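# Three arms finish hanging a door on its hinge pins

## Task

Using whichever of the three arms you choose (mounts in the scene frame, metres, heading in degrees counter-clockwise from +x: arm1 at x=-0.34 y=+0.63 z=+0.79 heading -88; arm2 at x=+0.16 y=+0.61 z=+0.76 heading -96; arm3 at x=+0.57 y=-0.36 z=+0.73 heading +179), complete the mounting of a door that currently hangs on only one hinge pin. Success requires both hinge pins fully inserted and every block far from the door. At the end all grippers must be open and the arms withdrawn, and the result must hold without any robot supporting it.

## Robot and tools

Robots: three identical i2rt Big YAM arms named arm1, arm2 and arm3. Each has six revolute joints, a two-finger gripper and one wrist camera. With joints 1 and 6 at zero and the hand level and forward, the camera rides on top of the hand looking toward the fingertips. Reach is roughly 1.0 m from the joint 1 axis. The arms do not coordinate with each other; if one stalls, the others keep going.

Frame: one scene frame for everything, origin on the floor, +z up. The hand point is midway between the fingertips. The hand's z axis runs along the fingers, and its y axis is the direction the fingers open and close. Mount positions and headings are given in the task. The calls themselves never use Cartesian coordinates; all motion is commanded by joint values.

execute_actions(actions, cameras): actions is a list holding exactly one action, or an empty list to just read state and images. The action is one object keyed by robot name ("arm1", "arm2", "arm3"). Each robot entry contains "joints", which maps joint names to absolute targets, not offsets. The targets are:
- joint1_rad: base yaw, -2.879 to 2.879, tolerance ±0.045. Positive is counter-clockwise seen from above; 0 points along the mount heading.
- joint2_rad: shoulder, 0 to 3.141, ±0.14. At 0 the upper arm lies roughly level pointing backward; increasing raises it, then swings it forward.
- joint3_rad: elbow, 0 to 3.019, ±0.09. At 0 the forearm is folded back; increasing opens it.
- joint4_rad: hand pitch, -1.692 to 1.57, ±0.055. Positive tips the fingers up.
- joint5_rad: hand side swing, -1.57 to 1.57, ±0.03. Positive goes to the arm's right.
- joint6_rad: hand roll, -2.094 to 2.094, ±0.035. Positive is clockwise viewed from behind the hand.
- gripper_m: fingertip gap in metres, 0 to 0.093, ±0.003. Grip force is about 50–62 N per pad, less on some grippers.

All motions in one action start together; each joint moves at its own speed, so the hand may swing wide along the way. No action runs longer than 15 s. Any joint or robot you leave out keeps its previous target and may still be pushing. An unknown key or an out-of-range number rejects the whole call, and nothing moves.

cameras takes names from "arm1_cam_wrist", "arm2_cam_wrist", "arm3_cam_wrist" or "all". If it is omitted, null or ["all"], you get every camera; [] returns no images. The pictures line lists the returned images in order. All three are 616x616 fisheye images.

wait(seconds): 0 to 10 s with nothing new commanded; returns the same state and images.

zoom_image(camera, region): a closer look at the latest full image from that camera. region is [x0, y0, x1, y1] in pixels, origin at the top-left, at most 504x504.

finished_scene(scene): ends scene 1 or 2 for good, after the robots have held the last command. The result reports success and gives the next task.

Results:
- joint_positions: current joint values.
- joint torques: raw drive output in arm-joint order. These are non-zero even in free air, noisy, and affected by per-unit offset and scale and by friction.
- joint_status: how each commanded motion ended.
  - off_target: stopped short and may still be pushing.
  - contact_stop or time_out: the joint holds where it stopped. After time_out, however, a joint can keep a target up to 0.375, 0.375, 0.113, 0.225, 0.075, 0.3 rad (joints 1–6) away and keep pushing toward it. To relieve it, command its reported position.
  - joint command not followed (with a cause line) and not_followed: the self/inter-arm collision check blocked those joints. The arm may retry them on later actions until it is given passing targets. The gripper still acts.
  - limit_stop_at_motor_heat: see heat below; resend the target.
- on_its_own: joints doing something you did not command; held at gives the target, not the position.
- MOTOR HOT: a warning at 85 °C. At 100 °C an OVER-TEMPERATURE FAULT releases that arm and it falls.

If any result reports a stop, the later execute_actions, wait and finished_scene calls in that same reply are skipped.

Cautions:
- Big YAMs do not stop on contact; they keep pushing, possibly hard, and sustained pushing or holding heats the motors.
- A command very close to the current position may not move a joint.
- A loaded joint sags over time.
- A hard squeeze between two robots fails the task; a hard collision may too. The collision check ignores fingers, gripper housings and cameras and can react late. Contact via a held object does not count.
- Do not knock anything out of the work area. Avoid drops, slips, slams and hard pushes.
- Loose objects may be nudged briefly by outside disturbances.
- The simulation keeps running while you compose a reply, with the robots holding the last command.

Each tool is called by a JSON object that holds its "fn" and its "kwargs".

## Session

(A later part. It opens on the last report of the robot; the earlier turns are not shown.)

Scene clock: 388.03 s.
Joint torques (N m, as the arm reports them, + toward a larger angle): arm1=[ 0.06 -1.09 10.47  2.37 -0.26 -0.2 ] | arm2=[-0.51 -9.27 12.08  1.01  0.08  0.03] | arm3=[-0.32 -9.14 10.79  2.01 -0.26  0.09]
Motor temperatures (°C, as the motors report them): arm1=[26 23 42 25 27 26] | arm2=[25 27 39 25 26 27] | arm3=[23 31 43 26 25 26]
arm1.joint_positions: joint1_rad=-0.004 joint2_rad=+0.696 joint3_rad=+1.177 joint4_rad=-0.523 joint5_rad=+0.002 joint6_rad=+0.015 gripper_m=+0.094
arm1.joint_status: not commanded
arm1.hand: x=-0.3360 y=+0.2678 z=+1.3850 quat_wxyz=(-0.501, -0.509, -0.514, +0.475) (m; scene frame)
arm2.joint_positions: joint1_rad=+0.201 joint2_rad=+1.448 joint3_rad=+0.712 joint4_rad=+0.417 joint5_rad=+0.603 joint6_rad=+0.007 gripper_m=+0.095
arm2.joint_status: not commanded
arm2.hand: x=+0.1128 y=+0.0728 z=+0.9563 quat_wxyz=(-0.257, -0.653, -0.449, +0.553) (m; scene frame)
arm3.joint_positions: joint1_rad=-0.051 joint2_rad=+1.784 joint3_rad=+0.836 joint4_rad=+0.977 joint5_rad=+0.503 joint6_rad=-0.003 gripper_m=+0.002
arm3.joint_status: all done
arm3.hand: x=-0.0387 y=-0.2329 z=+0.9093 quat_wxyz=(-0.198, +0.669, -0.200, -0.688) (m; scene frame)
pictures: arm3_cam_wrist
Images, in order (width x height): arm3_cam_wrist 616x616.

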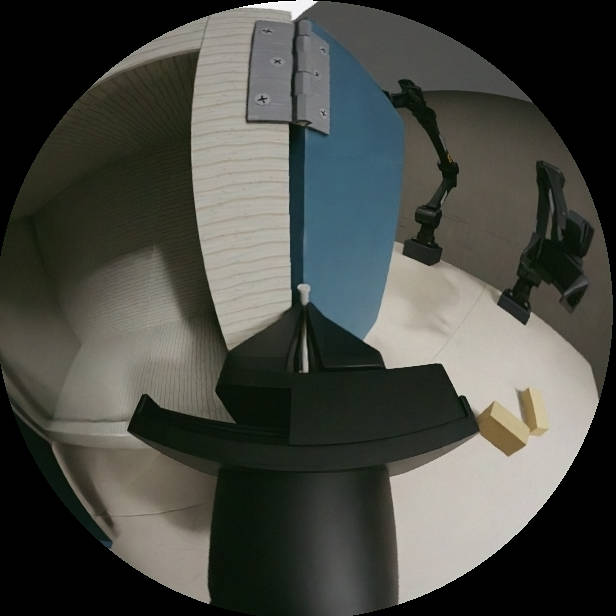

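{"fn": "execute_actions", "kwargs": {"actions": [{"arm2":{"joints":{"joint2_rad":0.95,"joint3_rad":0.35,"joint4_rad":0.6,"joint5_rad":-0.55}}}], "cameras": []}}

{"fn": "execute_actions", "kwargs": {"actions": [{"arm2":{"joints":{"joint1_rad":-0.48}}}], "cameras": []}}

{"fn": "execute_actions", "kwargs": {"actions": [{"arm2":{"joints":{"joint2_rad":1.3,"joint3_rad":0.57,"joint4_rad":0.79}}}], "cameras": ["arm2_cam_wrist"]}}

Scene clock: 414.47 s.
Joint torques (N m, as the arm reports them, + toward a larger angle): arm1=[ 0.19 -1.02 10.46  2.35 -0.26 -0.2 ] | arm2=[-0.7  -3.78  9.7   2.7  -0.12  0.02] | arm3=[-0.54 -9.52 10.73  2.04 -0.28  0.07]
Motor temperatures (°C, as the motors report them): arm1=[26 23 42 25 27 26] | arm2=[25 27 39 25 26 27] | arm3=[23 30 44 27 25 26]
arm1.joint_positions: joint1_rad=-0.004 joint2_rad=+0.696 joint3_rad=+1.177 joint4_rad=-0.523 joint5_rad=+0.002 joint6_rad=+0.015 gripper_m=+0.094
arm1.joint_status: not commanded
arm1.hand: x=-0.3360 y=+0.2678 z=+1.3850 quat_wxyz=(-0.501, -0.509, -0.514, +0.475) (m; scene frame)
arm2.joint_positions: joint1_rad=+0.201 joint2_rad=+0.954 joint3_rad=+0.351 joint4_rad=+0.573 joint5_rad=-0.546 joint6_rad=+0.007 gripper_m=+0.095
arm2.joint_status: all done
arm2.hand: x=+0.2858 y=+0.2269 z=+1.0215 quat_wxyz=(-0.630, -0.328, -0.633, +0.308) (m; scene frame)
arm3.joint_positions: joint1_rad=-0.051 joint2_rad=+1.784 joint3_rad=+0.836 joint4_rad=+0.977 joint5_rad=+0.503 joint6_rad=-0.003 gripper_m=+0.002
arm3.joint_status: not commanded
arm3.hand: x=-0.0387 y=-0.2329 z=+0.9093 quat_wxyz=(-0.198, +0.669, -0.200, -0.688) (m; scene frame)
pictures: none
No camera images: the call's "cameras" was empty. Leave "cameras" out to get every camera's image.

Scene clock: 415.73 s.
Joint torques (N m, as the arm reports them, + toward a larger angle): arm1=[ 0.09 -1.16 10.45  2.34 -0.27 -0.2 ] | arm2=[-1.3  -3.52  9.68  2.68  0.    0.  ] | arm3=[-0.31 -9.41 10.61  1.97 -0.26  0.08]
Motor temperatures (°C, as the motors report them): arm1=[26 23 42 25 27 26] | arm2=[25 27 39 25 26 27] | arm3=[23 30 44 27 25 26]
arm1.joint_positions: joint1_rad=-0.004 joint2_rad=+0.696 joint3_rad=+1.177 joint4_rad=-0.523 joint5_rad=+0.002 joint6_rad=+0.015 gripper_m=+0.094
arm1.joint_status: not commanded
arm1.hand: x=-0.3360 y=+0.2678 z=+1.3850 quat_wxyz=(-0.501, -0.509, -0.514, +0.475) (m; scene frame)
arm2.joint_positions: joint1_rad=-0.472 joint2_rad=+0.954 joint3_rad=+0.351 joint4_rad=+0.573 joint5_rad=-0.549 joint6_rad=+0.007 gripper_m=+0.095
arm2.joint_status: all done
arm2.hand: x=+0.0196 y=+0.2330 z=+1.0197 quat_wxyz=(-0.495, -0.520, -0.489, +0.496) (m; scene frame)
arm3.joint_positions: joint1_rad=-0.051 joint2_rad=+1.784 joint3_rad=+0.836 joint4_rad=+0.977 joint5_rad=+0.503 joint6_rad=-0.003 gripper_m=+0.002
arm3.joint_status: not commanded
arm3.hand: x=-0.0387 y=-0.2329 z=+0.9093 quat_wxyz=(-0.198, +0.669, -0.200, -0.688) (m; scene frame)
pictures: none
No camera images: the call's "cameras" was empty. Leave "cameras" out to get every camera's image.

Scene clock: 416.93 s.
Joint torques (N m, as the arm reports them, + toward a larger angle): arm1=[ 0.1  -1.02 10.44  2.33 -0.27 -0.22] | arm2=[-1.2  -7.29 11.18  2.67 -0.03  0.  ] | arm3=[-0.59 -9.69 10.72  1.95 -0.27  0.08]
Motor temperatures (°C, as the motors report them): arm1=[26 23 42 25 27 26] | arm2=[25 27 39 25 26 27] | arm3=[23 30 44 27 25 26]
arm1.joint_positions: joint1_rad=-0.004 joint2_rad=+0.696 joint3_rad=+1.177 joint4_rad=-0.523 joint5_rad=+0.002 joint6_rad=+0.015 gripper_m=+0.094
arm1.joint_status: not commanded
arm1.hand: x=-0.3360 y=+0.2678 z=+1.3850 quat_wxyz=(-0.501, -0.509, -0.514, +0.475) (m; scene frame)
arm2.joint_positions: joint1_rad=-0.472 joint2_rad=+1.299 joint3_rad=+0.541 joint4_rad=+0.764 joint5_rad=-0.549 joint6_rad=+0.007 gripper_m=+0.095
arm2.joint_status: all done
arm2.hand: x=-0.0301 y=+0.1576 z=+1.0164 quat_wxyz=(-0.497, -0.508, -0.486, +0.508) (m; scene frame)
arm3.joint_positions: joint1_rad=-0.051 joint2_rad=+1.784 joint3_rad=+0.836 joint4_rad=+0.977 joint5_rad=+0.503 joint6_rad=-0.003 gripper_m=+0.002
arm3.joint_status: not commanded
arm3.hand: x=-0.0387 y=-0.2329 z=+0.9093 quat_wxyz=(-0.198, +0.669, -0.200, -0.688) (m; scene frame)
pictures: arm2_cam_wrist
Images, in order (width x height): arm2_cam_wrist 616x616.

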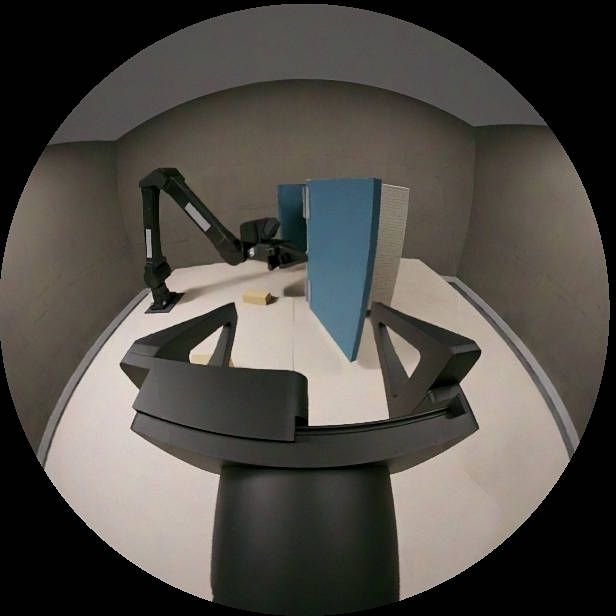

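{"fn": "execute_actions", "kwargs": {"actions": [{"arm2":{"joints":{"joint1_rad":0.3,"joint2_rad":0.8,"joint3_rad":0.3}},"arm1":{"joints":{"joint2_rad":1.0,"joint3_rad":0.4,"joint4_rad":0.6}}}], "cameras": []}}

{"fn": "execute_actions", "kwargs": {"actions": [{"arm1":{"joints":{"joint1_rad":0.195,"joint2_rad":1.45,"joint3_rad":0.63,"joint4_rad":0.83,"joint5_rad":-0.2}}}], "cameras": ["arm1_cam_wrist"]}}

Scene clock: 437.93 s.
Joint torques (N m, as the arm reports them, + toward a larger angle): arm1=[ 0.06 -5.11  8.32  2.31 -0.28 -0.22] | arm2=[ 0.28 -1.43 10.14  2.35  0.14  0.05] | arm3=[-0.85 -9.46 10.68  2.01 -0.28  0.08]
Motor temperatures (°C, as the motors report them): arm1=[26 23 42 25 27 26] | arm2=[25 27 39 25 26 27] | arm3=[23 31 44 27 25 26]
arm1.joint_positions: joint1_rad=-0.004 joint2_rad=+1.004 joint3_rad=+0.394 joint4_rad=+0.577 joint5_rad=+0.002 joint6_rad=+0.015 gripper_m=+0.094
arm1.joint_status: all done
arm1.hand: x=-0.3316 y=+0.1939 z=+1.0521 quat_wxyz=(-0.503, -0.507, -0.512, +0.478) (m; scene frame)
arm2.joint_positions: joint1_rad=+0.292 joint2_rad=+0.798 joint3_rad=+0.301 joint4_rad=+0.766 joint5_rad=-0.550 joint6_rad=+0.007 gripper_m=+0.095
arm2.joint_status: all done
arm2.hand: x=+0.3129 y=+0.2787 z=+1.0915 quat_wxyz=(-0.698, -0.208, -0.582, +0.362) (m; scene frame)
arm3.joint_positions: joint1_rad=-0.051 joint2_rad=+1.784 joint3_rad=+0.836 joint4_rad=+0.977 joint5_rad=+0.503 joint6_rad=-0.003 gripper_m=+0.002
arm3.joint_status: not commanded
arm3.hand: x=-0.0387 y=-0.2329 z=+0.9093 quat_wxyz=(-0.198, +0.669, -0.200, -0.688) (m; scene frame)
pictures: none
No camera images: the call's "cameras" was empty. Leave "cameras" out to get every camera's image.

Scene clock: 439.13 s.
Joint torques (N m, as the arm reports them, + toward a larger angle): arm1=[ -0.4  -10.79   7.94   2.1   -0.24  -0.19] | arm2=[ 0.4  -1.39 10.03  2.44  0.16  0.04] | arm3=[-0.51 -9.24 10.76  2.02 -0.25  0.09]
Motor temperatures (°C, as the motors report them): arm1=[26 23 42 25 27 26] | arm2=[25 27 39 25 26 27] | arm3=[23 31 44 27 25 26]
arm1.joint_positions: joint1_rad=+0.199 joint2_rad=+1.460 joint3_rad=+0.612 joint4_rad=+0.811 joint5_rad=-0.198 joint6_rad=+0.014 gripper_m=+0.094
arm1.joint_status: all done
arm1.hand: x=-0.1855 y=+0.1091 z=+1.0117 quat_wxyz=(-0.590, -0.396, -0.602, +0.364) (m; scene frame)
arm2.joint_positions: joint1_rad=+0.292 joint2_rad=+0.798 joint3_rad=+0.301 joint4_rad=+0.766 joint5_rad=-0.550 joint6_rad=+0.007 gripper_m=+0.095
arm2.joint_status: not commanded
arm2.hand: x=+0.3129 y=+0.2787 z=+1.0915 quat_wxyz=(-0.698, -0.208, -0.582, +0.362) (m; scene frame)
arm3.joint_positions: joint1_rad=-0.051 joint2_rad=+1.784 joint3_rad=+0.836 joint4_rad=+0.977 joint5_rad=+0.503 joint6_rad=-0.003 gripper_m=+0.002
arm3.joint_status: not commanded
arm3.hand: x=-0.0387 y=-0.2329 z=+0.9093 quat_wxyz=(-0.198, +0.669, -0.200, -0.688) (m; scene frame)
pictures: arm1_cam_wrist
Images, in order (width x height): arm1_cam_wrist 616x616.

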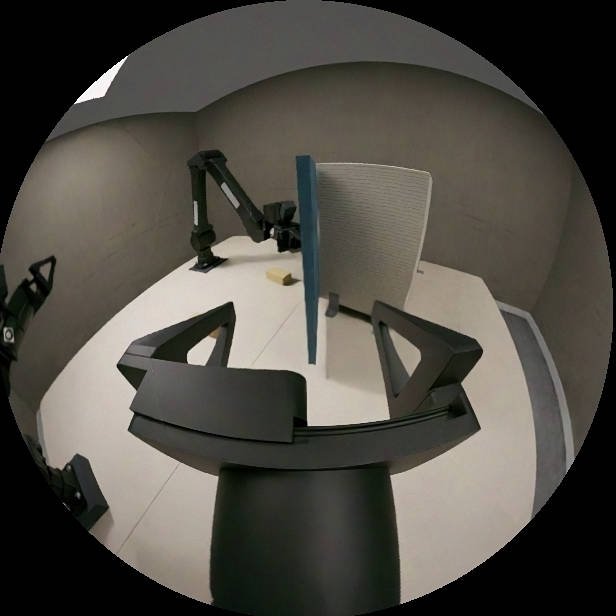

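{"fn": "execute_actions", "kwargs": {"actions": [{"arm1":{"joints":{"joint1_rad":0.257,"joint2_rad":1.81,"joint3_rad":1.14,"joint4_rad":0.72,"joint5_rad":-0.145}}}], "cameras": ["arm1_cam_wrist"]}}

Scene clock: 448.37 s.
Joint torques (N m, as the arm reports them, + toward a larger angle): arm1=[ -0.24 -18.04   9.93   1.27  -0.04  -0.2 ] | arm2=[-0.08 -1.58 10.07  2.49  0.14  0.02] | arm3=[-0.4  -8.99 10.64  1.89 -0.26  0.1 ]
Motor temperatures (°C, as the motors report them): arm1=[26 24 41 25 27 26] | arm2=[25 27 38 25 26 27] | arm3=[23 31 45 27 25 26]
arm1.joint_positions: joint1_rad=+0.258 joint2_rad=+1.817 joint3_rad=+1.109 joint4_rad=+0.727 joint5_rad=-0.147 joint6_rad=+0.014 gripper_m=+0.094
arm1.joint_status: all done
arm1.hand: x=-0.1134 y=-0.0475 z=+1.0296 quat_wxyz=(-0.606, -0.381, -0.589, +0.375) (m; scene frame)
arm2.joint_positions: joint1_rad=+0.292 joint2_rad=+0.798 joint3_rad=+0.301 joint4_rad=+0.766 joint5_rad=-0.550 joint6_rad=+0.007 gripper_m=+0.095
arm2.joint_status: not commanded
arm2.hand: x=+0.3129 y=+0.2787 z=+1.0915 quat_wxyz=(-0.698, -0.208, -0.582, +0.362) (m; scene frame)
arm3.joint_positions: joint1_rad=-0.051 joint2_rad=+1.784 joint3_rad=+0.836 joint4_rad=+0.977 joint5_rad=+0.503 joint6_rad=-0.003 gripper_m=+0.002
arm3.joint_status: not commanded
arm3.hand: x=-0.0387 y=-0.2329 z=+0.9093 quat_wxyz=(-0.198, +0.669, -0.200, -0.688) (m; scene frame)
pictures: arm1_cam_wrist
Images, in order (width x height): arm1_cam_wrist 616x616.

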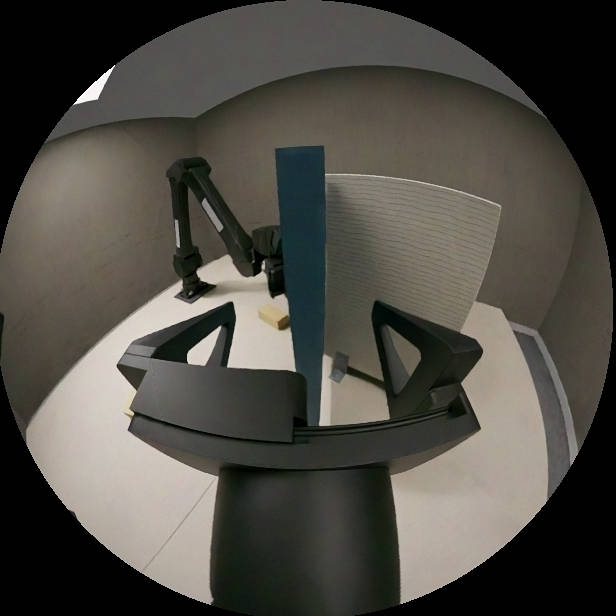

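{"fn": "execute_actions", "kwargs": {"actions": [{"arm1":{"joints":{"joint2_rad":1.885,"joint3_rad":1.25,"joint4_rad":0.68}}}], "cameras": ["arm1_cam_wrist"]}}

{"fn": "execute_actions", "kwargs": {"actions": [{"arm1":{"joints":{"gripper_m":0.0}}}], "cameras": ["arm1_cam_wrist","arm3_cam_wrist"]}}

Scene clock: 456.13 s.
Joint torques (N m, as the arm reports them, + toward a larger angle): arm1=[ -0.25 -18.58  10.81   1.19  -0.05  -0.2 ] | arm2=[ 0.31 -1.8  10.14  2.39  0.14  0.02] | arm3=[-0.25 -9.49 10.7   1.97 -0.25  0.06]
Motor temperatures (°C, as the motors report them): arm1=[26 25 41 25 27 26] | arm2=[25 27 38 25 26 27] | arm3=[23 31 45 27 25 26]
arm1.joint_positions: joint1_rad=+0.258 joint2_rad=+1.882 joint3_rad=+1.209 joint4_rad=+0.690 joint5_rad=-0.147 joint6_rad=+0.014 gripper_m=+0.094
arm1.joint_status: all done
arm1.hand: x=-0.1044 y=-0.0770 z=+1.0288 quat_wxyz=(-0.606, -0.381, -0.590, +0.375) (m; scene frame)
arm2.joint_positions: joint1_rad=+0.292 joint2_rad=+0.798 joint3_rad=+0.301 joint4_rad=+0.766 joint5_rad=-0.550 joint6_rad=+0.007 gripper_m=+0.095
arm2.joint_status: not commanded
arm2.hand: x=+0.3129 y=+0.2787 z=+1.0915 quat_wxyz=(-0.698, -0.208, -0.582, +0.362) (m; scene frame)
arm3.joint_positions: joint1_rad=-0.051 joint2_rad=+1.784 joint3_rad=+0.836 joint4_rad=+0.977 joint5_rad=+0.503 joint6_rad=-0.003 gripper_m=+0.002
arm3.joint_status: not commanded
arm3.hand: x=-0.0387 y=-0.2329 z=+0.9093 quat_wxyz=(-0.198, +0.669, -0.200, -0.688) (m; scene frame)
pictures: arm1_cam_wrist
Images, in order (width x height): arm1_cam_wrist 616x616.

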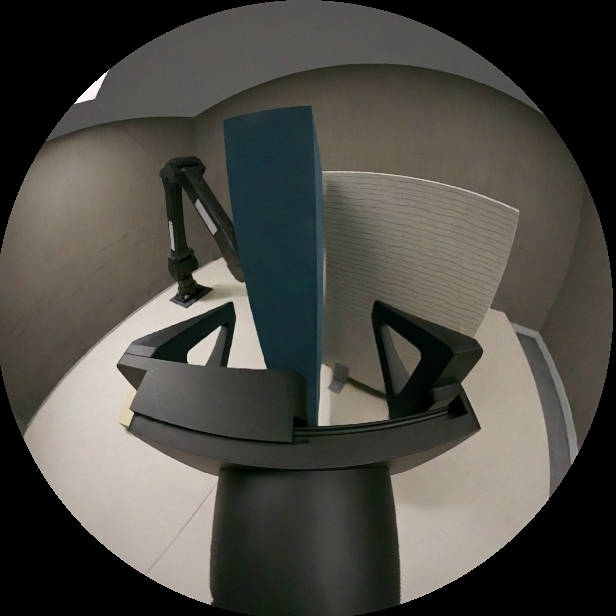

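Scene clock: 456.90 s.
Joint torques (N m, as the arm reports them, + toward a larger angle): arm1=[  0.88 -18.55  10.48   1.27  -0.45   0.1 ] | arm2=[ 0.15 -1.77 10.1   2.41  0.14  0.04] | arm3=[-0.47 -9.08 10.67  2.06 -0.33  0.06]
Motor temperatures (°C, as the motors report them): arm1=[26 25 42 25 27 26] | arm2=[25 27 38 25 26 27] | arm3=[23 31 45 27 25 26]
arm1.joint_positions: joint1_rad=+0.244 joint2_rad=+1.884 joint3_rad=+1.214 joint4_rad=+0.688 joint5_rad=-0.139 joint6_rad=-0.010 gripper_m=+0.014
arm1.joint_status: gripper_m off_target (ended at +0.014, target +0.000)
arm1.hand: x=-0.1150 y=-0.0821 z=+1.0291 quat_wxyz=(-0.597, -0.380, -0.590, +0.389) (m; scene frame)
arm2.joint_positions: joint1_rad=+0.292 joint2_rad=+0.798 joint3_rad=+0.301 joint4_rad=+0.766 joint5_rad=-0.550 joint6_rad=+0.007 gripper_m=+0.095
arm2.joint_status: not commanded
arm2.hand: x=+0.3129 y=+0.2787 z=+1.0915 quat_wxyz=(-0.698, -0.208, -0.582, +0.362) (m; scene frame)
arm3.joint_positions: joint1_rad=-0.051 joint2_rad=+1.785 joint3_rad=+0.836 joint4_rad=+0.978 joint5_rad=+0.505 joint6_rad=-0.003 gripper_m=+0.002
arm3.joint_status: not commanded
arm3.hand: x=-0.0386 y=-0.2326 z=+0.9090 quat_wxyz=(-0.199, +0.669, -0.200, -0.688) (m; scene frame)
pictures: arm1_cam_wrist, arm3_cam_wrist
Images, in order (width x height): arm1_cam_wrist 616x616, arm3_cam_wrist 616x616.

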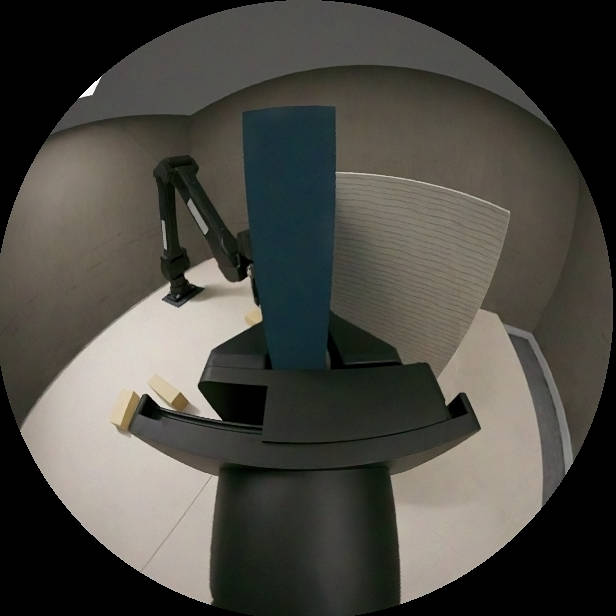

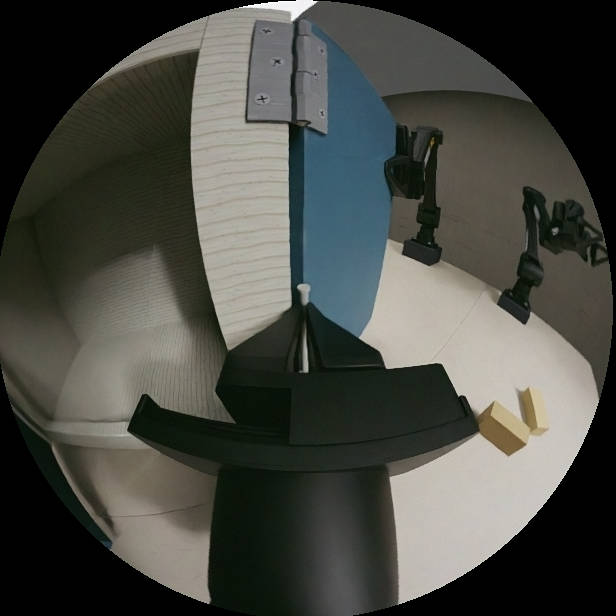

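{"fn": "execute_actions", "kwargs": {"actions": [{"arm1":{"joints":{"joint2_rad":1.84}},"arm3":{"joints":{"joint2_rad":1.84,"joint4_rad":1.0}}}], "cameras": ["arm3_cam_wrist"]}}

Scene clock: 462.90 s.
Joint torques (N m, as the arm reports them, + toward a larger angle): arm1=[  0.85 -22.27  10.46   1.41  -0.48   0.1 ] | arm2=[ 0.07 -1.91 10.1   2.29  0.18  0.02] | arm3=[-0.55 -8.95 10.74  1.73 -0.35  0.09]
Motor temperatures (°C, as the motors report them): arm1=[26 26 42 25 27 26] | arm2=[25 27 38 25 26 27] | arm3=[23 31 45 27 25 26]
arm1.joint_positions: joint1_rad=+0.244 joint2_rad=+1.882 joint3_rad=+1.214 joint4_rad=+0.684 joint5_rad=-0.139 joint6_rad=-0.012 gripper_m=+0.014
arm1.joint_status: all done
arm1.hand: x=-0.1152 y=-0.0819 z=+1.0297 quat_wxyz=(-0.596, -0.380, -0.591, +0.389) (m; scene frame)
arm2.joint_positions: joint1_rad=+0.292 joint2_rad=+0.798 joint3_rad=+0.301 joint4_rad=+0.766 joint5_rad=-0.550 joint6_rad=+0.007 gripper_m=+0.095
arm2.joint_status: not commanded
arm2.hand: x=+0.3129 y=+0.2787 z=+1.0915 quat_wxyz=(-0.698, -0.208, -0.582, +0.362) (m; scene frame)
arm3.joint_positions: joint1_rad=-0.051 joint2_rad=+1.794 joint3_rad=+0.836 joint4_rad=+1.001 joint5_rad=+0.505 joint6_rad=-0.005 gripper_m=+0.002
arm3.joint_status: all done
arm3.hand: x=-0.0389 y=-0.2326 z=+0.9086 quat_wxyz=(-0.198, +0.664, -0.201, -0.693) (m; scene frame)
pictures: arm3_cam_wrist
Images, in order (width x height): arm3_cam_wrist 616x616.

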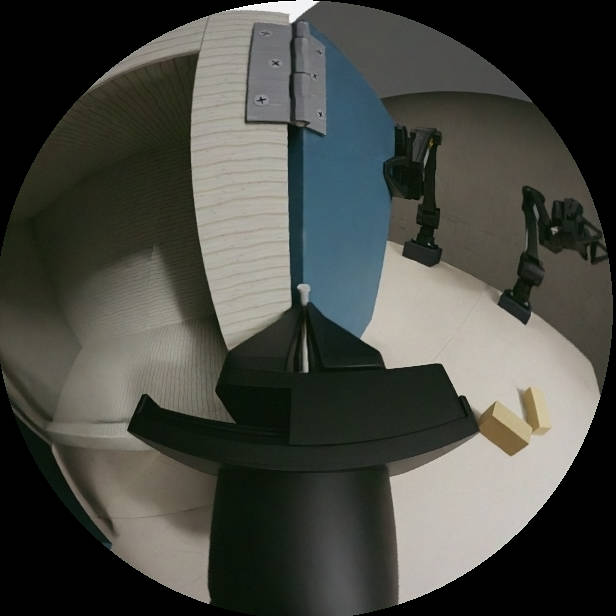

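{"fn": "execute_actions", "kwargs": {"actions": [{"arm1":{"joints":{"joint2_rad":1.77,"joint3_rad":1.27}}}], "cameras": ["arm3_cam_wrist"]}}

Scene clock: 466.27 s.
Joint torques (N m, as the arm reports them, + toward a larger angle): arm1=[  0.48 -27.33  11.93   2.25  -0.71   0.16] | arm2=[-0.27 -1.54 10.15  2.49  0.14  0.  ] | arm3=[-0.68 -8.82 10.53  1.67 -0.38  0.08]
Motor temperatures (°C, as the motors report them): arm1=[26 26 42 25 27 26] | arm2=[25 27 38 25 26 27] | arm3=[23 31 45 27 25 26]
arm1.joint_positions: joint1_rad=+0.246 joint2_rad=+1.870 joint3_rad=+1.217 joint4_rad=+0.660 joint5_rad=-0.135 joint6_rad=-0.015 gripper_m=+0.014
arm1.joint_status: all done
arm1.hand: x=-0.1146 y=-0.0813 z=+1.0338 quat_wxyz=(-0.592, -0.382, -0.594, +0.389) (m; scene frame)
arm2.joint_positions: joint1_rad=+0.292 joint2_rad=+0.798 joint3_rad=+0.301 joint4_rad=+0.766 joint5_rad=-0.550 joint6_rad=+0.007 gripper_m=+0.095
arm2.joint_status: not commanded
arm2.hand: x=+0.3129 y=+0.2787 z=+1.0915 quat_wxyz=(-0.698, -0.208, -0.582, +0.362) (m; scene frame)
arm3.joint_positions: joint1_rad=-0.051 joint2_rad=+1.796 joint3_rad=+0.838 joint4_rad=+1.001 joint5_rad=+0.506 joint6_rad=-0.005 gripper_m=+0.002
arm3.joint_status: not commanded
arm3.hand: x=-0.0395 y=-0.2324 z=+0.9081 quat_wxyz=(-0.198, +0.664, -0.201, -0.692) (m; scene frame)
pictures: arm3_cam_wrist
Images, in order (width x height): arm3_cam_wrist 616x616.

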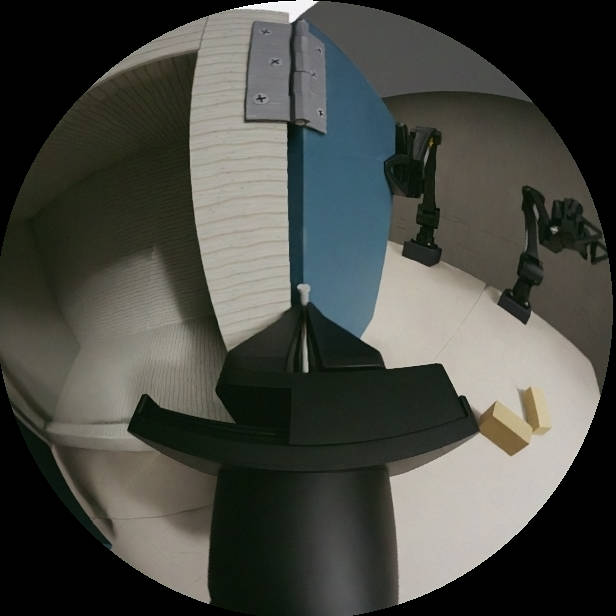

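{"fn": "execute_actions", "kwargs": {"actions": [{"arm1":{"joints":{"joint2_rad":1.72,"joint3_rad":1.3}},"arm3":{"joints":{"joint2_rad":1.88,"joint4_rad":1.02}}}], "cameras": ["arm3_cam_wrist"]}}

Scene clock: 471.00 s.
Joint torques (N m, as the arm reports them, + toward a larger angle): arm1=[  0.54 -31.    14.18   2.88  -0.68   0.18] | arm2=[ 0.38 -1.87 10.1   2.36  0.17  0.03] | arm3=[-0.24 -7.12 10.27  0.86 -0.52  0.09]
Motor temperatures (°C, as the motors report them): arm1=[26 28 44 25 27 26] | arm2=[25 27 38 25 26 27] | arm3=[23 31 45 27 25 26]
arm1.joint_positions: joint1_rad=+0.246 joint2_rad=+1.863 joint3_rad=+1.221 joint4_rad=+0.640 joint5_rad=-0.134 joint6_rad=-0.017 gripper_m=+0.014
arm1.joint_status: joint2_rad time_out (moved -0.007 of -0.150); the others done
arm1.on_its_own: joint2_rad reads +1.863 and still pushes toward +1.720 since a time_out
arm1.hand: x=-0.1146 y=-0.0815 z=+1.0361 quat_wxyz=(-0.590, -0.383, -0.596, +0.387) (m; scene frame)
arm2.joint_positions: joint1_rad=+0.292 joint2_rad=+0.798 joint3_rad=+0.301 joint4_rad=+0.766 joint5_rad=-0.550 joint6_rad=+0.007 gripper_m=+0.095
arm2.joint_status: not commanded
arm2.hand: x=+0.3129 y=+0.2787 z=+1.0915 quat_wxyz=(-0.698, -0.208, -0.582, +0.362) (m; scene frame)
arm3.joint_positions: joint1_rad=-0.051 joint2_rad=+1.813 joint3_rad=+0.838 joint4_rad=+1.041 joint5_rad=+0.509 joint6_rad=-0.006 gripper_m=+0.002
arm3.joint_status: all done
arm3.hand: x=-0.0397 y=-0.2319 z=+0.9070 quat_wxyz=(-0.198, +0.656, -0.204, -0.700) (m; scene frame)
pictures: arm3_cam_wrist
Images, in order (width x height): arm3_cam_wrist 616x616.

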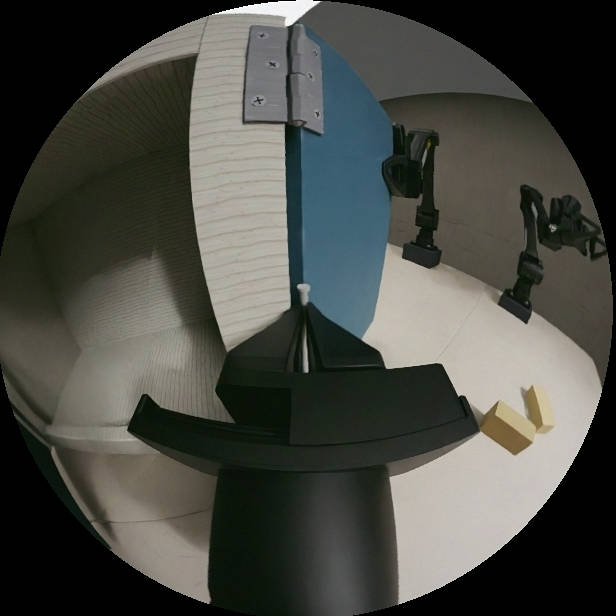

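{"fn": "execute_actions", "kwargs": {"actions": [{"arm1":{"joints":{"joint2_rad":1.8,"joint3_rad":1.26}},"arm3":{"joints":{"joint2_rad":1.8,"joint4_rad":0.99}},"arm2":{"joints":{"joint1_rad":0.18,"joint2_rad":1.95,"joint3_rad":1.17,"joint4_rad":0.83,"joint5_rad":0.75,"gripper_m":0.0}}}], "cameras": ["arm2_cam_wrist"]}}

{"fn": "zoom_image", "kwargs": {"camera": "arm2_cam_wrist", "region": [220, 150, 400, 320]}}

Scene clock: 485.87 s.
Joint torques (N m, as the arm reports them, + toward a larger angle): arm1=[  0.58 -24.19  10.83   2.88  -0.68   0.18] | arm2=[ -1.14 -16.71  11.85   2.14   0.21   0.05] | arm3=[ -0.45 -12.48  10.46   0.85  -0.51   0.12]
Motor temperatures (°C, as the motors report them): arm1=[26 31 47 26 27 26] | arm2=[25 27 39 25 26 27] | arm3=[23 30 45 26 25 26]
arm1.joint_positions: joint1_rad=+0.246 joint2_rad=+1.865 joint3_rad=+1.221 joint4_rad=+0.640 joint5_rad=-0.134 joint6_rad=-0.018 gripper_m=+0.014
arm1.joint_status: all done
arm1.hand: x=-0.1146 y=-0.0816 z=+1.0350 quat_wxyz=(-0.589, -0.384, -0.597, +0.387) (m; scene frame)
arm2.joint_positions: joint1_rad=+0.186 joint2_rad=+1.960 joint3_rad=+1.124 joint4_rad=+0.813 joint5_rad=+0.747 joint6_rad=+0.006 gripper_m=+0.001
arm2.joint_status: all done
arm2.hand: x=+0.0976 y=-0.0816 z=+0.9337 quat_wxyz=(-0.305, -0.642, -0.310, +0.631) (m; scene frame)
arm3.joint_positions: joint1_rad=-0.051 joint2_rad=+1.801 joint3_rad=+0.838 joint4_rad=+1.013 joint5_rad=+0.509 joint6_rad=-0.006 gripper_m=+0.002
arm3.joint_status: all done
arm3.hand: x=-0.0394 y=-0.2320 z=+0.9083 quat_wxyz=(-0.199, +0.661, -0.202, -0.695) (m; scene frame)
pictures: arm2_cam_wrist
Images, in order (width x height): arm2_cam_wrist 616x616.

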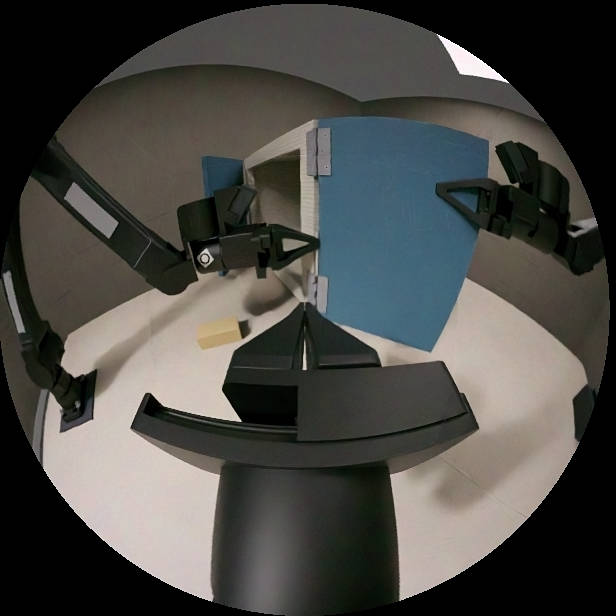

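Region (220, 150, 400, 320) of arm2_cam_wrist's 616x616 image, scaled by 2.800, with more detail than that image has.

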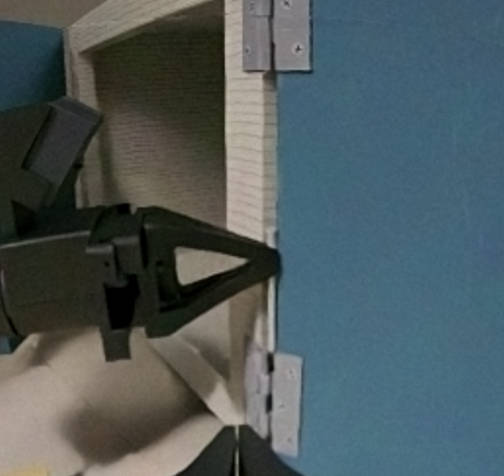

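{"fn": "zoom_image", "kwargs": {"camera": "arm2_cam_wrist", "region": [290, 220, 345, 320]}}

Region (290, 220, 345, 320) of arm2_cam_wrist's 616x616 image, scaled by 5.040, with more detail than that image has; it fills the left 277 columns of this view, and the rest is white.

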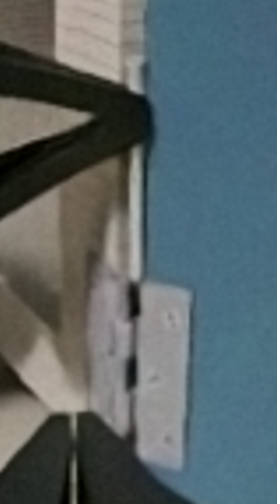

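{"fn": "execute_actions", "kwargs": {"actions": [{"arm1":{"joints":{"joint2_rad":1.9,"joint3_rad":1.2,"joint4_rad":0.69}},"arm3":{"joints":{"joint2_rad":1.83}}}], "cameras": ["arm2_cam_wrist"]}}

{"fn": "zoom_image", "kwargs": {"camera": "arm2_cam_wrist", "region": [290, 220, 345, 320]}}

Scene clock: 507.83 s.
Joint torques (N m, as the arm reports them, + toward a larger angle): arm1=[  0.8  -16.75   6.38   2.08  -0.7    0.18] | arm2=[ -1.23 -16.24  11.85   2.27   0.22   0.05] | arm3=[ -0.35 -10.11  10.28   0.85  -0.47   0.11]
Motor temperatures (°C, as the motors report them): arm1=[26 31 45 26 28 26] | arm2=[25 29 40 25 26 27] | arm3=[23 32 45 26 25 26]
arm1.joint_positions: joint1_rad=+0.246 joint2_rad=+1.879 joint3_rad=+1.214 joint4_rad=+0.674 joint5_rad=-0.134 joint6_rad=-0.018 gripper_m=+0.014
arm1.joint_status: all done
arm1.hand: x=-0.1146 y=-0.0815 z=+1.0295 quat_wxyz=(-0.593, -0.381, -0.593, +0.390) (m; scene frame)
arm2.joint_positions: joint1_rad=+0.186 joint2_rad=+1.960 joint3_rad=+1.124 joint4_rad=+0.813 joint5_rad=+0.747 joint6_rad=+0.006 gripper_m=+0.001
arm2.joint_status: not commanded
arm2.hand: x=+0.0976 y=-0.0816 z=+0.9337 quat_wxyz=(-0.305, -0.642, -0.310, +0.631) (m; scene frame)
arm3.joint_positions: joint1_rad=-0.051 joint2_rad=+1.801 joint3_rad=+0.838 joint4_rad=+1.013 joint5_rad=+0.507 joint6_rad=-0.006 gripper_m=+0.002
arm3.joint_status: all done
arm3.hand: x=-0.0396 y=-0.2322 z=+0.9083 quat_wxyz=(-0.199, +0.661, -0.202, -0.695) (m; scene frame)
pictures: arm2_cam_wrist
Images, in order (width x height): arm2_cam_wrist 616x616.

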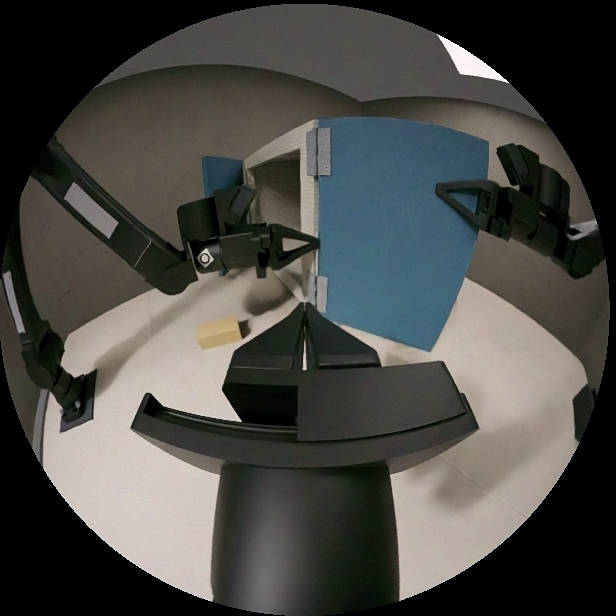

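Region (290, 220, 345, 320) of arm2_cam_wrist's 616x616 image, scaled by 5.040, with more detail than that image has; it fills the left 277 columns of this view, and the rest is white.

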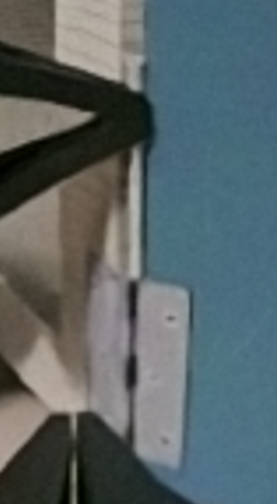

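{"fn": "execute_actions", "kwargs": {"actions": [{"arm3":{"joints":{"joint2_rad":1.72,"joint4_rad":0.95}}}], "cameras": []}}

{"fn": "execute_actions", "kwargs": {"actions": [{"arm3":{"joints":{"joint1_rad":-0.032}}}], "cameras": ["arm2_cam_wrist","arm3_cam_wrist"]}}

{"fn": "zoom_image", "kwargs": {"camera": "arm2_cam_wrist", "region": [290, 220, 345, 320]}}

Scene clock: 519.63 s.
Joint torques (N m, as the arm reports them, + toward a larger angle): arm1=[  0.8  -16.87   6.36   1.91  -0.69   0.18] | arm2=[ -1.   -16.53  11.96   2.26   0.2    0.03] | arm3=[ -0.61 -13.67  10.82   1.62  -0.23   0.1 ]
Motor temperatures (°C, as the motors report them): arm1=[26 29 42 26 28 26] | arm2=[25 30 40 25 26 27] | arm3=[23 31 46 26 25 26]
arm1.joint_positions: joint1_rad=+0.246 joint2_rad=+1.882 joint3_rad=+1.213 joint4_rad=+0.678 joint5_rad=-0.134 joint6_rad=-0.018 gripper_m=+0.014
arm1.joint_status: not commanded
arm1.hand: x=-0.1145 y=-0.0817 z=+1.0281 quat_wxyz=(-0.593, -0.381, -0.593, +0.390) (m; scene frame)
arm2.joint_positions: joint1_rad=+0.186 joint2_rad=+1.960 joint3_rad=+1.124 joint4_rad=+0.813 joint5_rad=+0.747 joint6_rad=+0.006 gripper_m=+0.001
arm2.joint_status: not commanded
arm2.hand: x=+0.0976 y=-0.0816 z=+0.9337 quat_wxyz=(-0.305, -0.642, -0.310, +0.631) (m; scene frame)
arm3.joint_positions: joint1_rad=-0.051 joint2_rad=+1.744 joint3_rad=+0.838 joint4_rad=+0.953 joint5_rad=+0.502 joint6_rad=-0.006 gripper_m=+0.002
arm3.joint_status: all done
arm3.hand: x=-0.0373 y=-0.2332 z=+0.9285 quat_wxyz=(-0.197, +0.663, -0.200, -0.694) (m; scene frame)
pictures: none
No camera images: the call's "cameras" was empty. Leave "cameras" out to get every camera's image.

Scene clock: 520.10 s.
Joint torques (N m, as the arm reports them, + toward a larger angle): arm1=[  0.6  -16.99   6.44   1.94  -0.69   0.18] | arm2=[ -1.04 -16.28  12.02   2.25   0.21   0.03] | arm3=[  1.64 -13.67  10.75   1.6   -0.2    0.08]
Motor temperatures (°C, as the motors report them): arm1=[26 29 42 26 28 26] | arm2=[25 30 40 25 26 27] | arm3=[23 31 46 26 25 26]
arm1.joint_positions: joint1_rad=+0.246 joint2_rad=+1.882 joint3_rad=+1.213 joint4_rad=+0.678 joint5_rad=-0.134 joint6_rad=-0.018 gripper_m=+0.014
arm1.joint_status: not commanded
arm1.hand: x=-0.1145 y=-0.0817 z=+1.0281 quat_wxyz=(-0.593, -0.381, -0.593, +0.390) (m; scene frame)
arm2.joint_positions: joint1_rad=+0.186 joint2_rad=+1.960 joint3_rad=+1.124 joint4_rad=+0.813 joint5_rad=+0.747 joint6_rad=+0.006 gripper_m=+0.001
arm2.joint_status: not commanded
arm2.hand: x=+0.0976 y=-0.0816 z=+0.9337 quat_wxyz=(-0.305, -0.642, -0.310, +0.631) (m; scene frame)
arm3.joint_positions: joint1_rad=-0.051 joint2_rad=+1.744 joint3_rad=+0.838 joint4_rad=+0.953 joint5_rad=+0.502 joint6_rad=-0.006 gripper_m=+0.002
arm3.joint_status: all done
arm3.hand: x=-0.0374 y=-0.2336 z=+0.9285 quat_wxyz=(-0.197, +0.663, -0.200, -0.694) (m; scene frame)
pictures: arm2_cam_wrist, arm3_cam_wrist
Images, in order (width x height): arm2_cam_wrist 616x616, arm3_cam_wrist 616x616.

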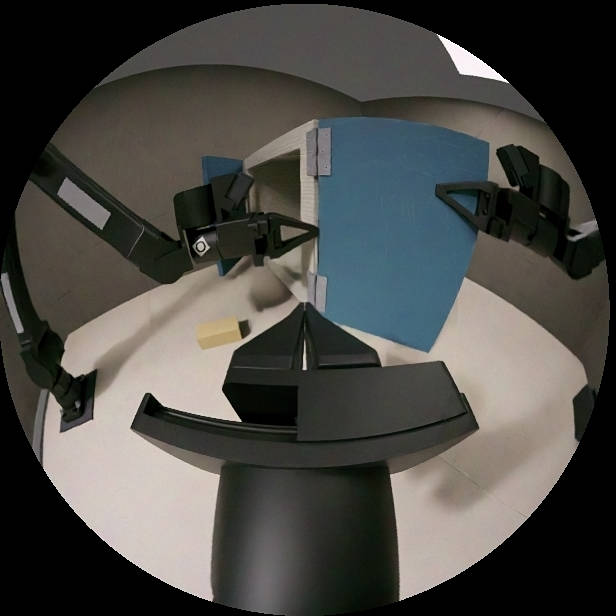

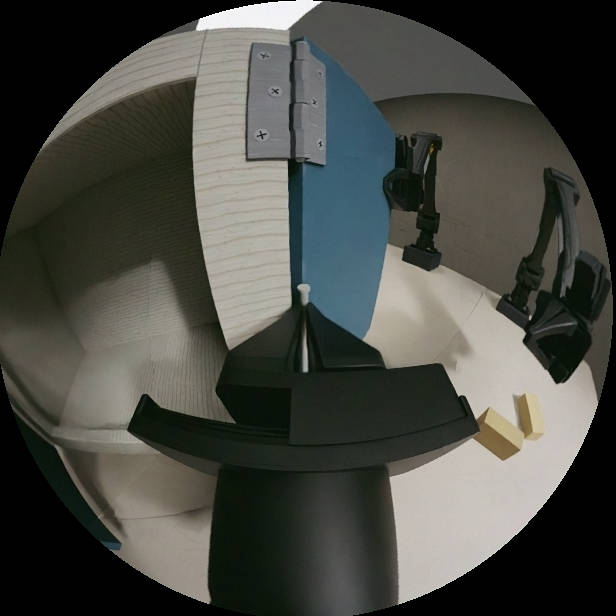

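Region (290, 220, 345, 320) of arm2_cam_wrist's 616x616 image, scaled by 5.040, with more detail than that image has; it fills the left 277 columns of this view, and the rest is white.

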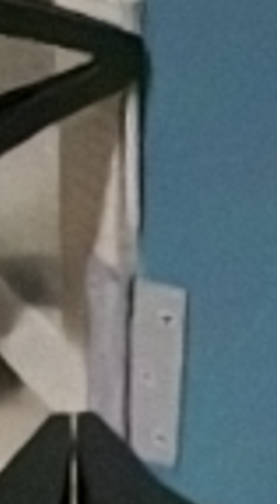

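{"fn": "execute_actions", "kwargs": {"actions": [{"arm3":{"joints":{"joint1_rad":-0.02}}}], "cameras": ["arm2_cam_wrist","arm3_cam_wrist"]}}

{"fn": "zoom_image", "kwargs": {"camera": "arm2_cam_wrist", "region": [290, 220, 345, 320]}}

Scene clock: 524.73 s.
Joint torques (N m, as the arm reports them, + toward a larger angle): arm1=[  0.77 -16.93   6.38   1.95  -0.69   0.18] | arm2=[ -1.02 -16.94  11.9    2.24   0.23   0.04] | arm3=[  1.71 -13.96  10.74   1.67  -0.36   0.11]
Motor temperatures (°C, as the motors report them): arm1=[26 29 41 26 28 26] | arm2=[25 30 40 25 26 27] | arm3=[23 32 46 26 25 26]
arm1.joint_positions: joint1_rad=+0.246 joint2_rad=+1.882 joint3_rad=+1.213 joint4_rad=+0.678 joint5_rad=-0.134 joint6_rad=-0.018 gripper_m=+0.014
arm1.joint_status: not commanded
arm1.hand: x=-0.1145 y=-0.0817 z=+1.0281 quat_wxyz=(-0.593, -0.381, -0.593, +0.390) (m; scene frame)
arm2.joint_positions: joint1_rad=+0.186 joint2_rad=+1.960 joint3_rad=+1.124 joint4_rad=+0.813 joint5_rad=+0.747 joint6_rad=+0.006 gripper_m=+0.001
arm2.joint_status: not commanded
arm2.hand: x=+0.0976 y=-0.0816 z=+0.9337 quat_wxyz=(-0.305, -0.642, -0.310, +0.631) (m; scene frame)
arm3.joint_positions: joint1_rad=-0.046 joint2_rad=+1.744 joint3_rad=+0.838 joint4_rad=+0.953 joint5_rad=+0.505 joint6_rad=-0.006 gripper_m=+0.002
arm3.joint_status: all done
arm3.hand: x=-0.0377 y=-0.2362 z=+0.9285 quat_wxyz=(-0.196, +0.663, -0.199, -0.694) (m; scene frame)
pictures: arm2_cam_wrist, arm3_cam_wrist
Images, in order (width x height): arm2_cam_wrist 616x616, arm3_cam_wrist 616x616.

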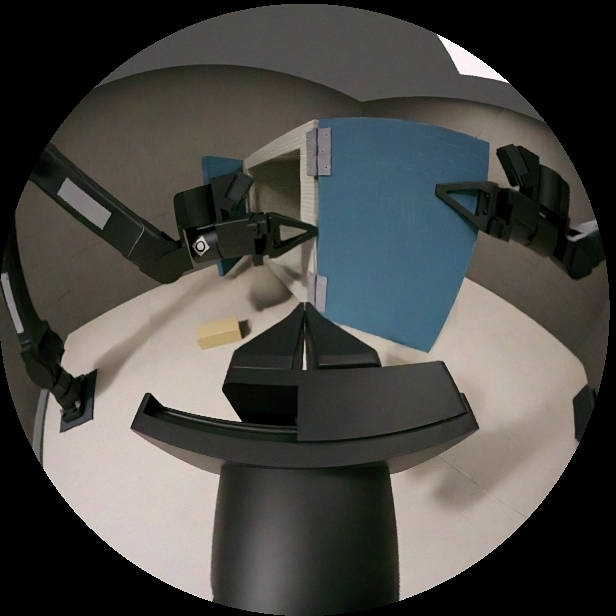

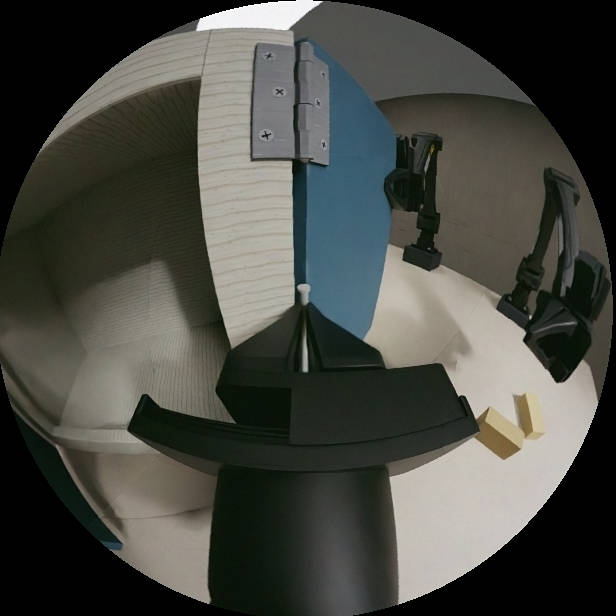

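Region (290, 220, 345, 320) of arm2_cam_wrist's 616x616 image, scaled by 5.040, with more detail than that image has; it fills the left 277 columns of this view, and the rest is white.

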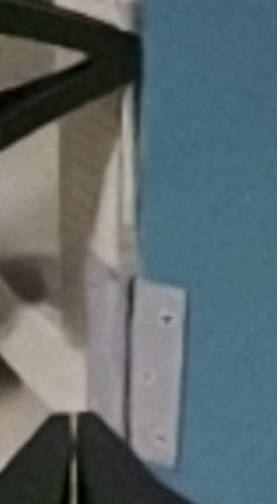

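{"fn": "execute_actions", "kwargs": {"actions": [{"arm3":{"joints":{"joint1_rad":-0.03,"joint2_rad":1.84,"joint4_rad":1.02}}}], "cameras": ["arm2_cam_wrist"]}}

{"fn": "zoom_image", "kwargs": {"camera": "arm2_cam_wrist", "region": [290, 220, 345, 320]}}

Scene clock: 530.87 s.
Joint torques (N m, as the arm reports them, + toward a larger angle): arm1=[  0.55 -16.93   6.4    1.97  -0.69   0.19] | arm2=[ -1.09 -16.85  12.01   2.35   0.19   0.06] | arm3=[ 1.06 -9.34 10.24  1.52 -0.81  0.07]
Motor temperatures (°C, as the motors report them): arm1=[26 29 40 25 28 26] | arm2=[25 30 40 25 26 27] | arm3=[23 32 46 26 25 26]
arm1.joint_positions: joint1_rad=+0.246 joint2_rad=+1.882 joint3_rad=+1.213 joint4_rad=+0.678 joint5_rad=-0.134 joint6_rad=-0.018 gripper_m=+0.014
arm1.joint_status: not commanded
arm1.hand: x=-0.1145 y=-0.0817 z=+1.0281 quat_wxyz=(-0.593, -0.381, -0.593, +0.390) (m; scene frame)
arm2.joint_positions: joint1_rad=+0.186 joint2_rad=+1.960 joint3_rad=+1.124 joint4_rad=+0.813 joint5_rad=+0.747 joint6_rad=+0.006 gripper_m=+0.001
arm2.joint_status: not commanded
arm2.hand: x=+0.0976 y=-0.0816 z=+0.9337 quat_wxyz=(-0.305, -0.642, -0.310, +0.631) (m; scene frame)
arm3.joint_positions: joint1_rad=-0.046 joint2_rad=+1.799 joint3_rad=+0.841 joint4_rad=+1.023 joint5_rad=+0.516 joint6_rad=-0.001 gripper_m=+0.002
arm3.joint_status: all done
arm3.hand: x=-0.0401 y=-0.2344 z=+0.9126 quat_wxyz=(-0.197, +0.655, -0.206, -0.700) (m; scene frame)
pictures: arm2_cam_wrist
Images, in order (width x height): arm2_cam_wrist 616x616.

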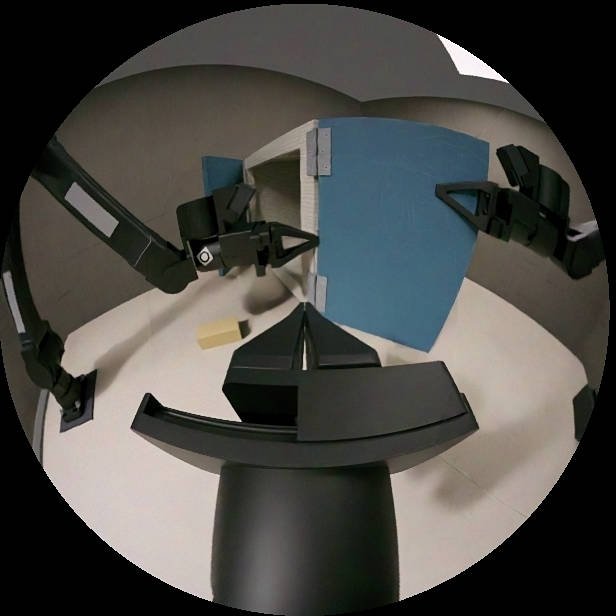

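Region (290, 220, 345, 320) of arm2_cam_wrist's 616x616 image, scaled by 5.040, with more detail than that image has; it fills the left 277 columns of this view, and the rest is white.

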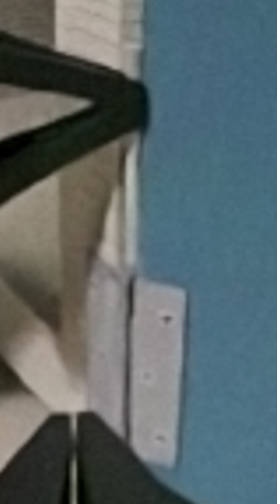

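{"fn": "execute_actions", "kwargs": {"actions": [{"arm3":{"joints":{"joint2_rad":1.735,"joint4_rad":0.91}}}], "cameras": []}}

{"fn": "execute_actions", "kwargs": {"actions": [{"arm3":{"joints":{"joint2_rad":1.83,"joint4_rad":0.985}}}], "cameras": ["arm2_cam_wrist"]}}

{"fn": "zoom_image", "kwargs": {"camera": "arm2_cam_wrist", "region": [290, 220, 345, 320]}}

Scene clock: 541.53 s.
Joint torques (N m, as the arm reports them, + toward a larger angle): arm1=[  0.7  -16.86   6.39   1.89  -0.68   0.17] | arm2=[ -0.83 -16.91  11.92   2.23   0.21   0.07] | arm3=[  1.55 -13.81  10.59   1.31  -0.63   0.04]
Motor temperatures (°C, as the motors report them): arm1=[26 29 40 25 28 26] | arm2=[25 30 40 25 26 27] | arm3=[23 32 46 26 25 26]
arm1.joint_positions: joint1_rad=+0.246 joint2_rad=+1.882 joint3_rad=+1.213 joint4_rad=+0.678 joint5_rad=-0.134 joint6_rad=-0.018 gripper_m=+0.014
arm1.joint_status: not commanded
arm1.hand: x=-0.1145 y=-0.0817 z=+1.0281 quat_wxyz=(-0.593, -0.381, -0.593, +0.390) (m; scene frame)
arm2.joint_positions: joint1_rad=+0.186 joint2_rad=+1.960 joint3_rad=+1.124 joint4_rad=+0.813 joint5_rad=+0.747 joint6_rad=+0.006 gripper_m=+0.001
arm2.joint_status: not commanded
arm2.hand: x=+0.0976 y=-0.0816 z=+0.9337 quat_wxyz=(-0.305, -0.642, -0.310, +0.631) (m; scene frame)
arm3.joint_positions: joint1_rad=-0.046 joint2_rad=+1.758 joint3_rad=+0.841 joint4_rad=+0.921 joint5_rad=+0.512 joint6_rad=+0.001 gripper_m=+0.002
arm3.joint_status: all done
arm3.hand: x=-0.0389 y=-0.2351 z=+0.9140 quat_wxyz=(-0.200, +0.677, -0.200, -0.679) (m; scene frame)
pictures: none
No camera images: the call's "cameras" was empty. Leave "cameras" out to get every camera's image.

Scene clock: 542.23 s.
Joint torques (N m, as the arm reports them, + toward a larger angle): arm1=[  0.7  -16.9    6.44   1.95  -0.68   0.18] | arm2=[ -0.76 -16.67  11.81   2.34   0.22   0.03] | arm3=[ 1.45 -9.23 10.37  1.85 -0.74  0.04]
Motor temperatures (°C, as the motors report them): arm1=[26 29 40 25 28 26] | arm2=[25 30 40 25 26 27] | arm3=[23 32 46 26 25 26]
arm1.joint_positions: joint1_rad=+0.246 joint2_rad=+1.882 joint3_rad=+1.213 joint4_rad=+0.678 joint5_rad=-0.134 joint6_rad=-0.018 gripper_m=+0.014
arm1.joint_status: not commanded
arm1.hand: x=-0.1145 y=-0.0817 z=+1.0281 quat_wxyz=(-0.593, -0.381, -0.593, +0.390) (m; scene frame)
arm2.joint_positions: joint1_rad=+0.186 joint2_rad=+1.960 joint3_rad=+1.124 joint4_rad=+0.813 joint5_rad=+0.747 joint6_rad=+0.006 gripper_m=+0.001
arm2.joint_status: not commanded
arm2.hand: x=+0.0976 y=-0.0816 z=+0.9337 quat_wxyz=(-0.305, -0.642, -0.310, +0.631) (m; scene frame)
arm3.joint_positions: joint1_rad=-0.046 joint2_rad=+1.789 joint3_rad=+0.841 joint4_rad=+0.984 joint5_rad=+0.515 joint6_rad=+0.001 gripper_m=+0.002
arm3.joint_status: all done
arm3.hand: x=-0.0400 y=-0.2345 z=+0.9101 quat_wxyz=(-0.198, +0.665, -0.204, -0.690) (m; scene frame)
pictures: arm2_cam_wrist
Images, in order (width x height): arm2_cam_wrist 616x616.

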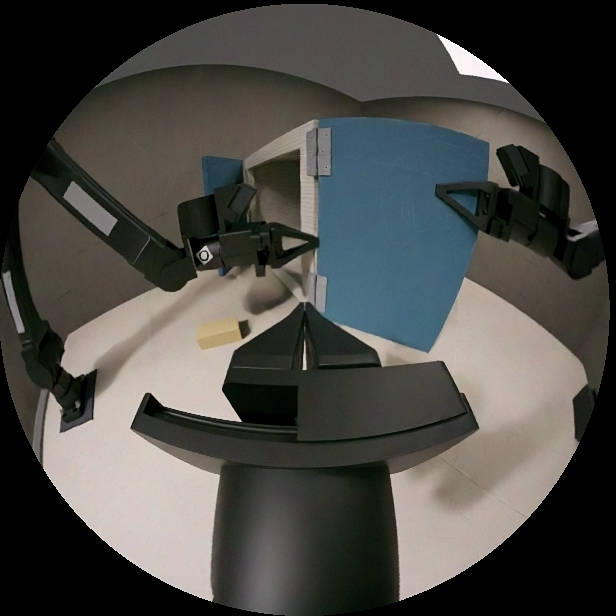

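Region (290, 220, 345, 320) of arm2_cam_wrist's 616x616 image, scaled by 5.040, with more detail than that image has; it fills the left 277 columns of this view, and the rest is white.

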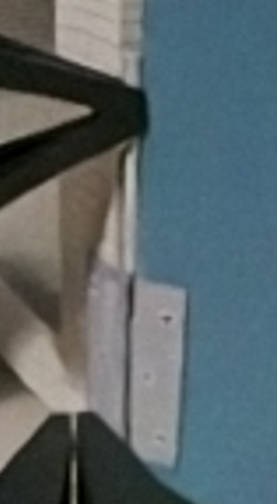

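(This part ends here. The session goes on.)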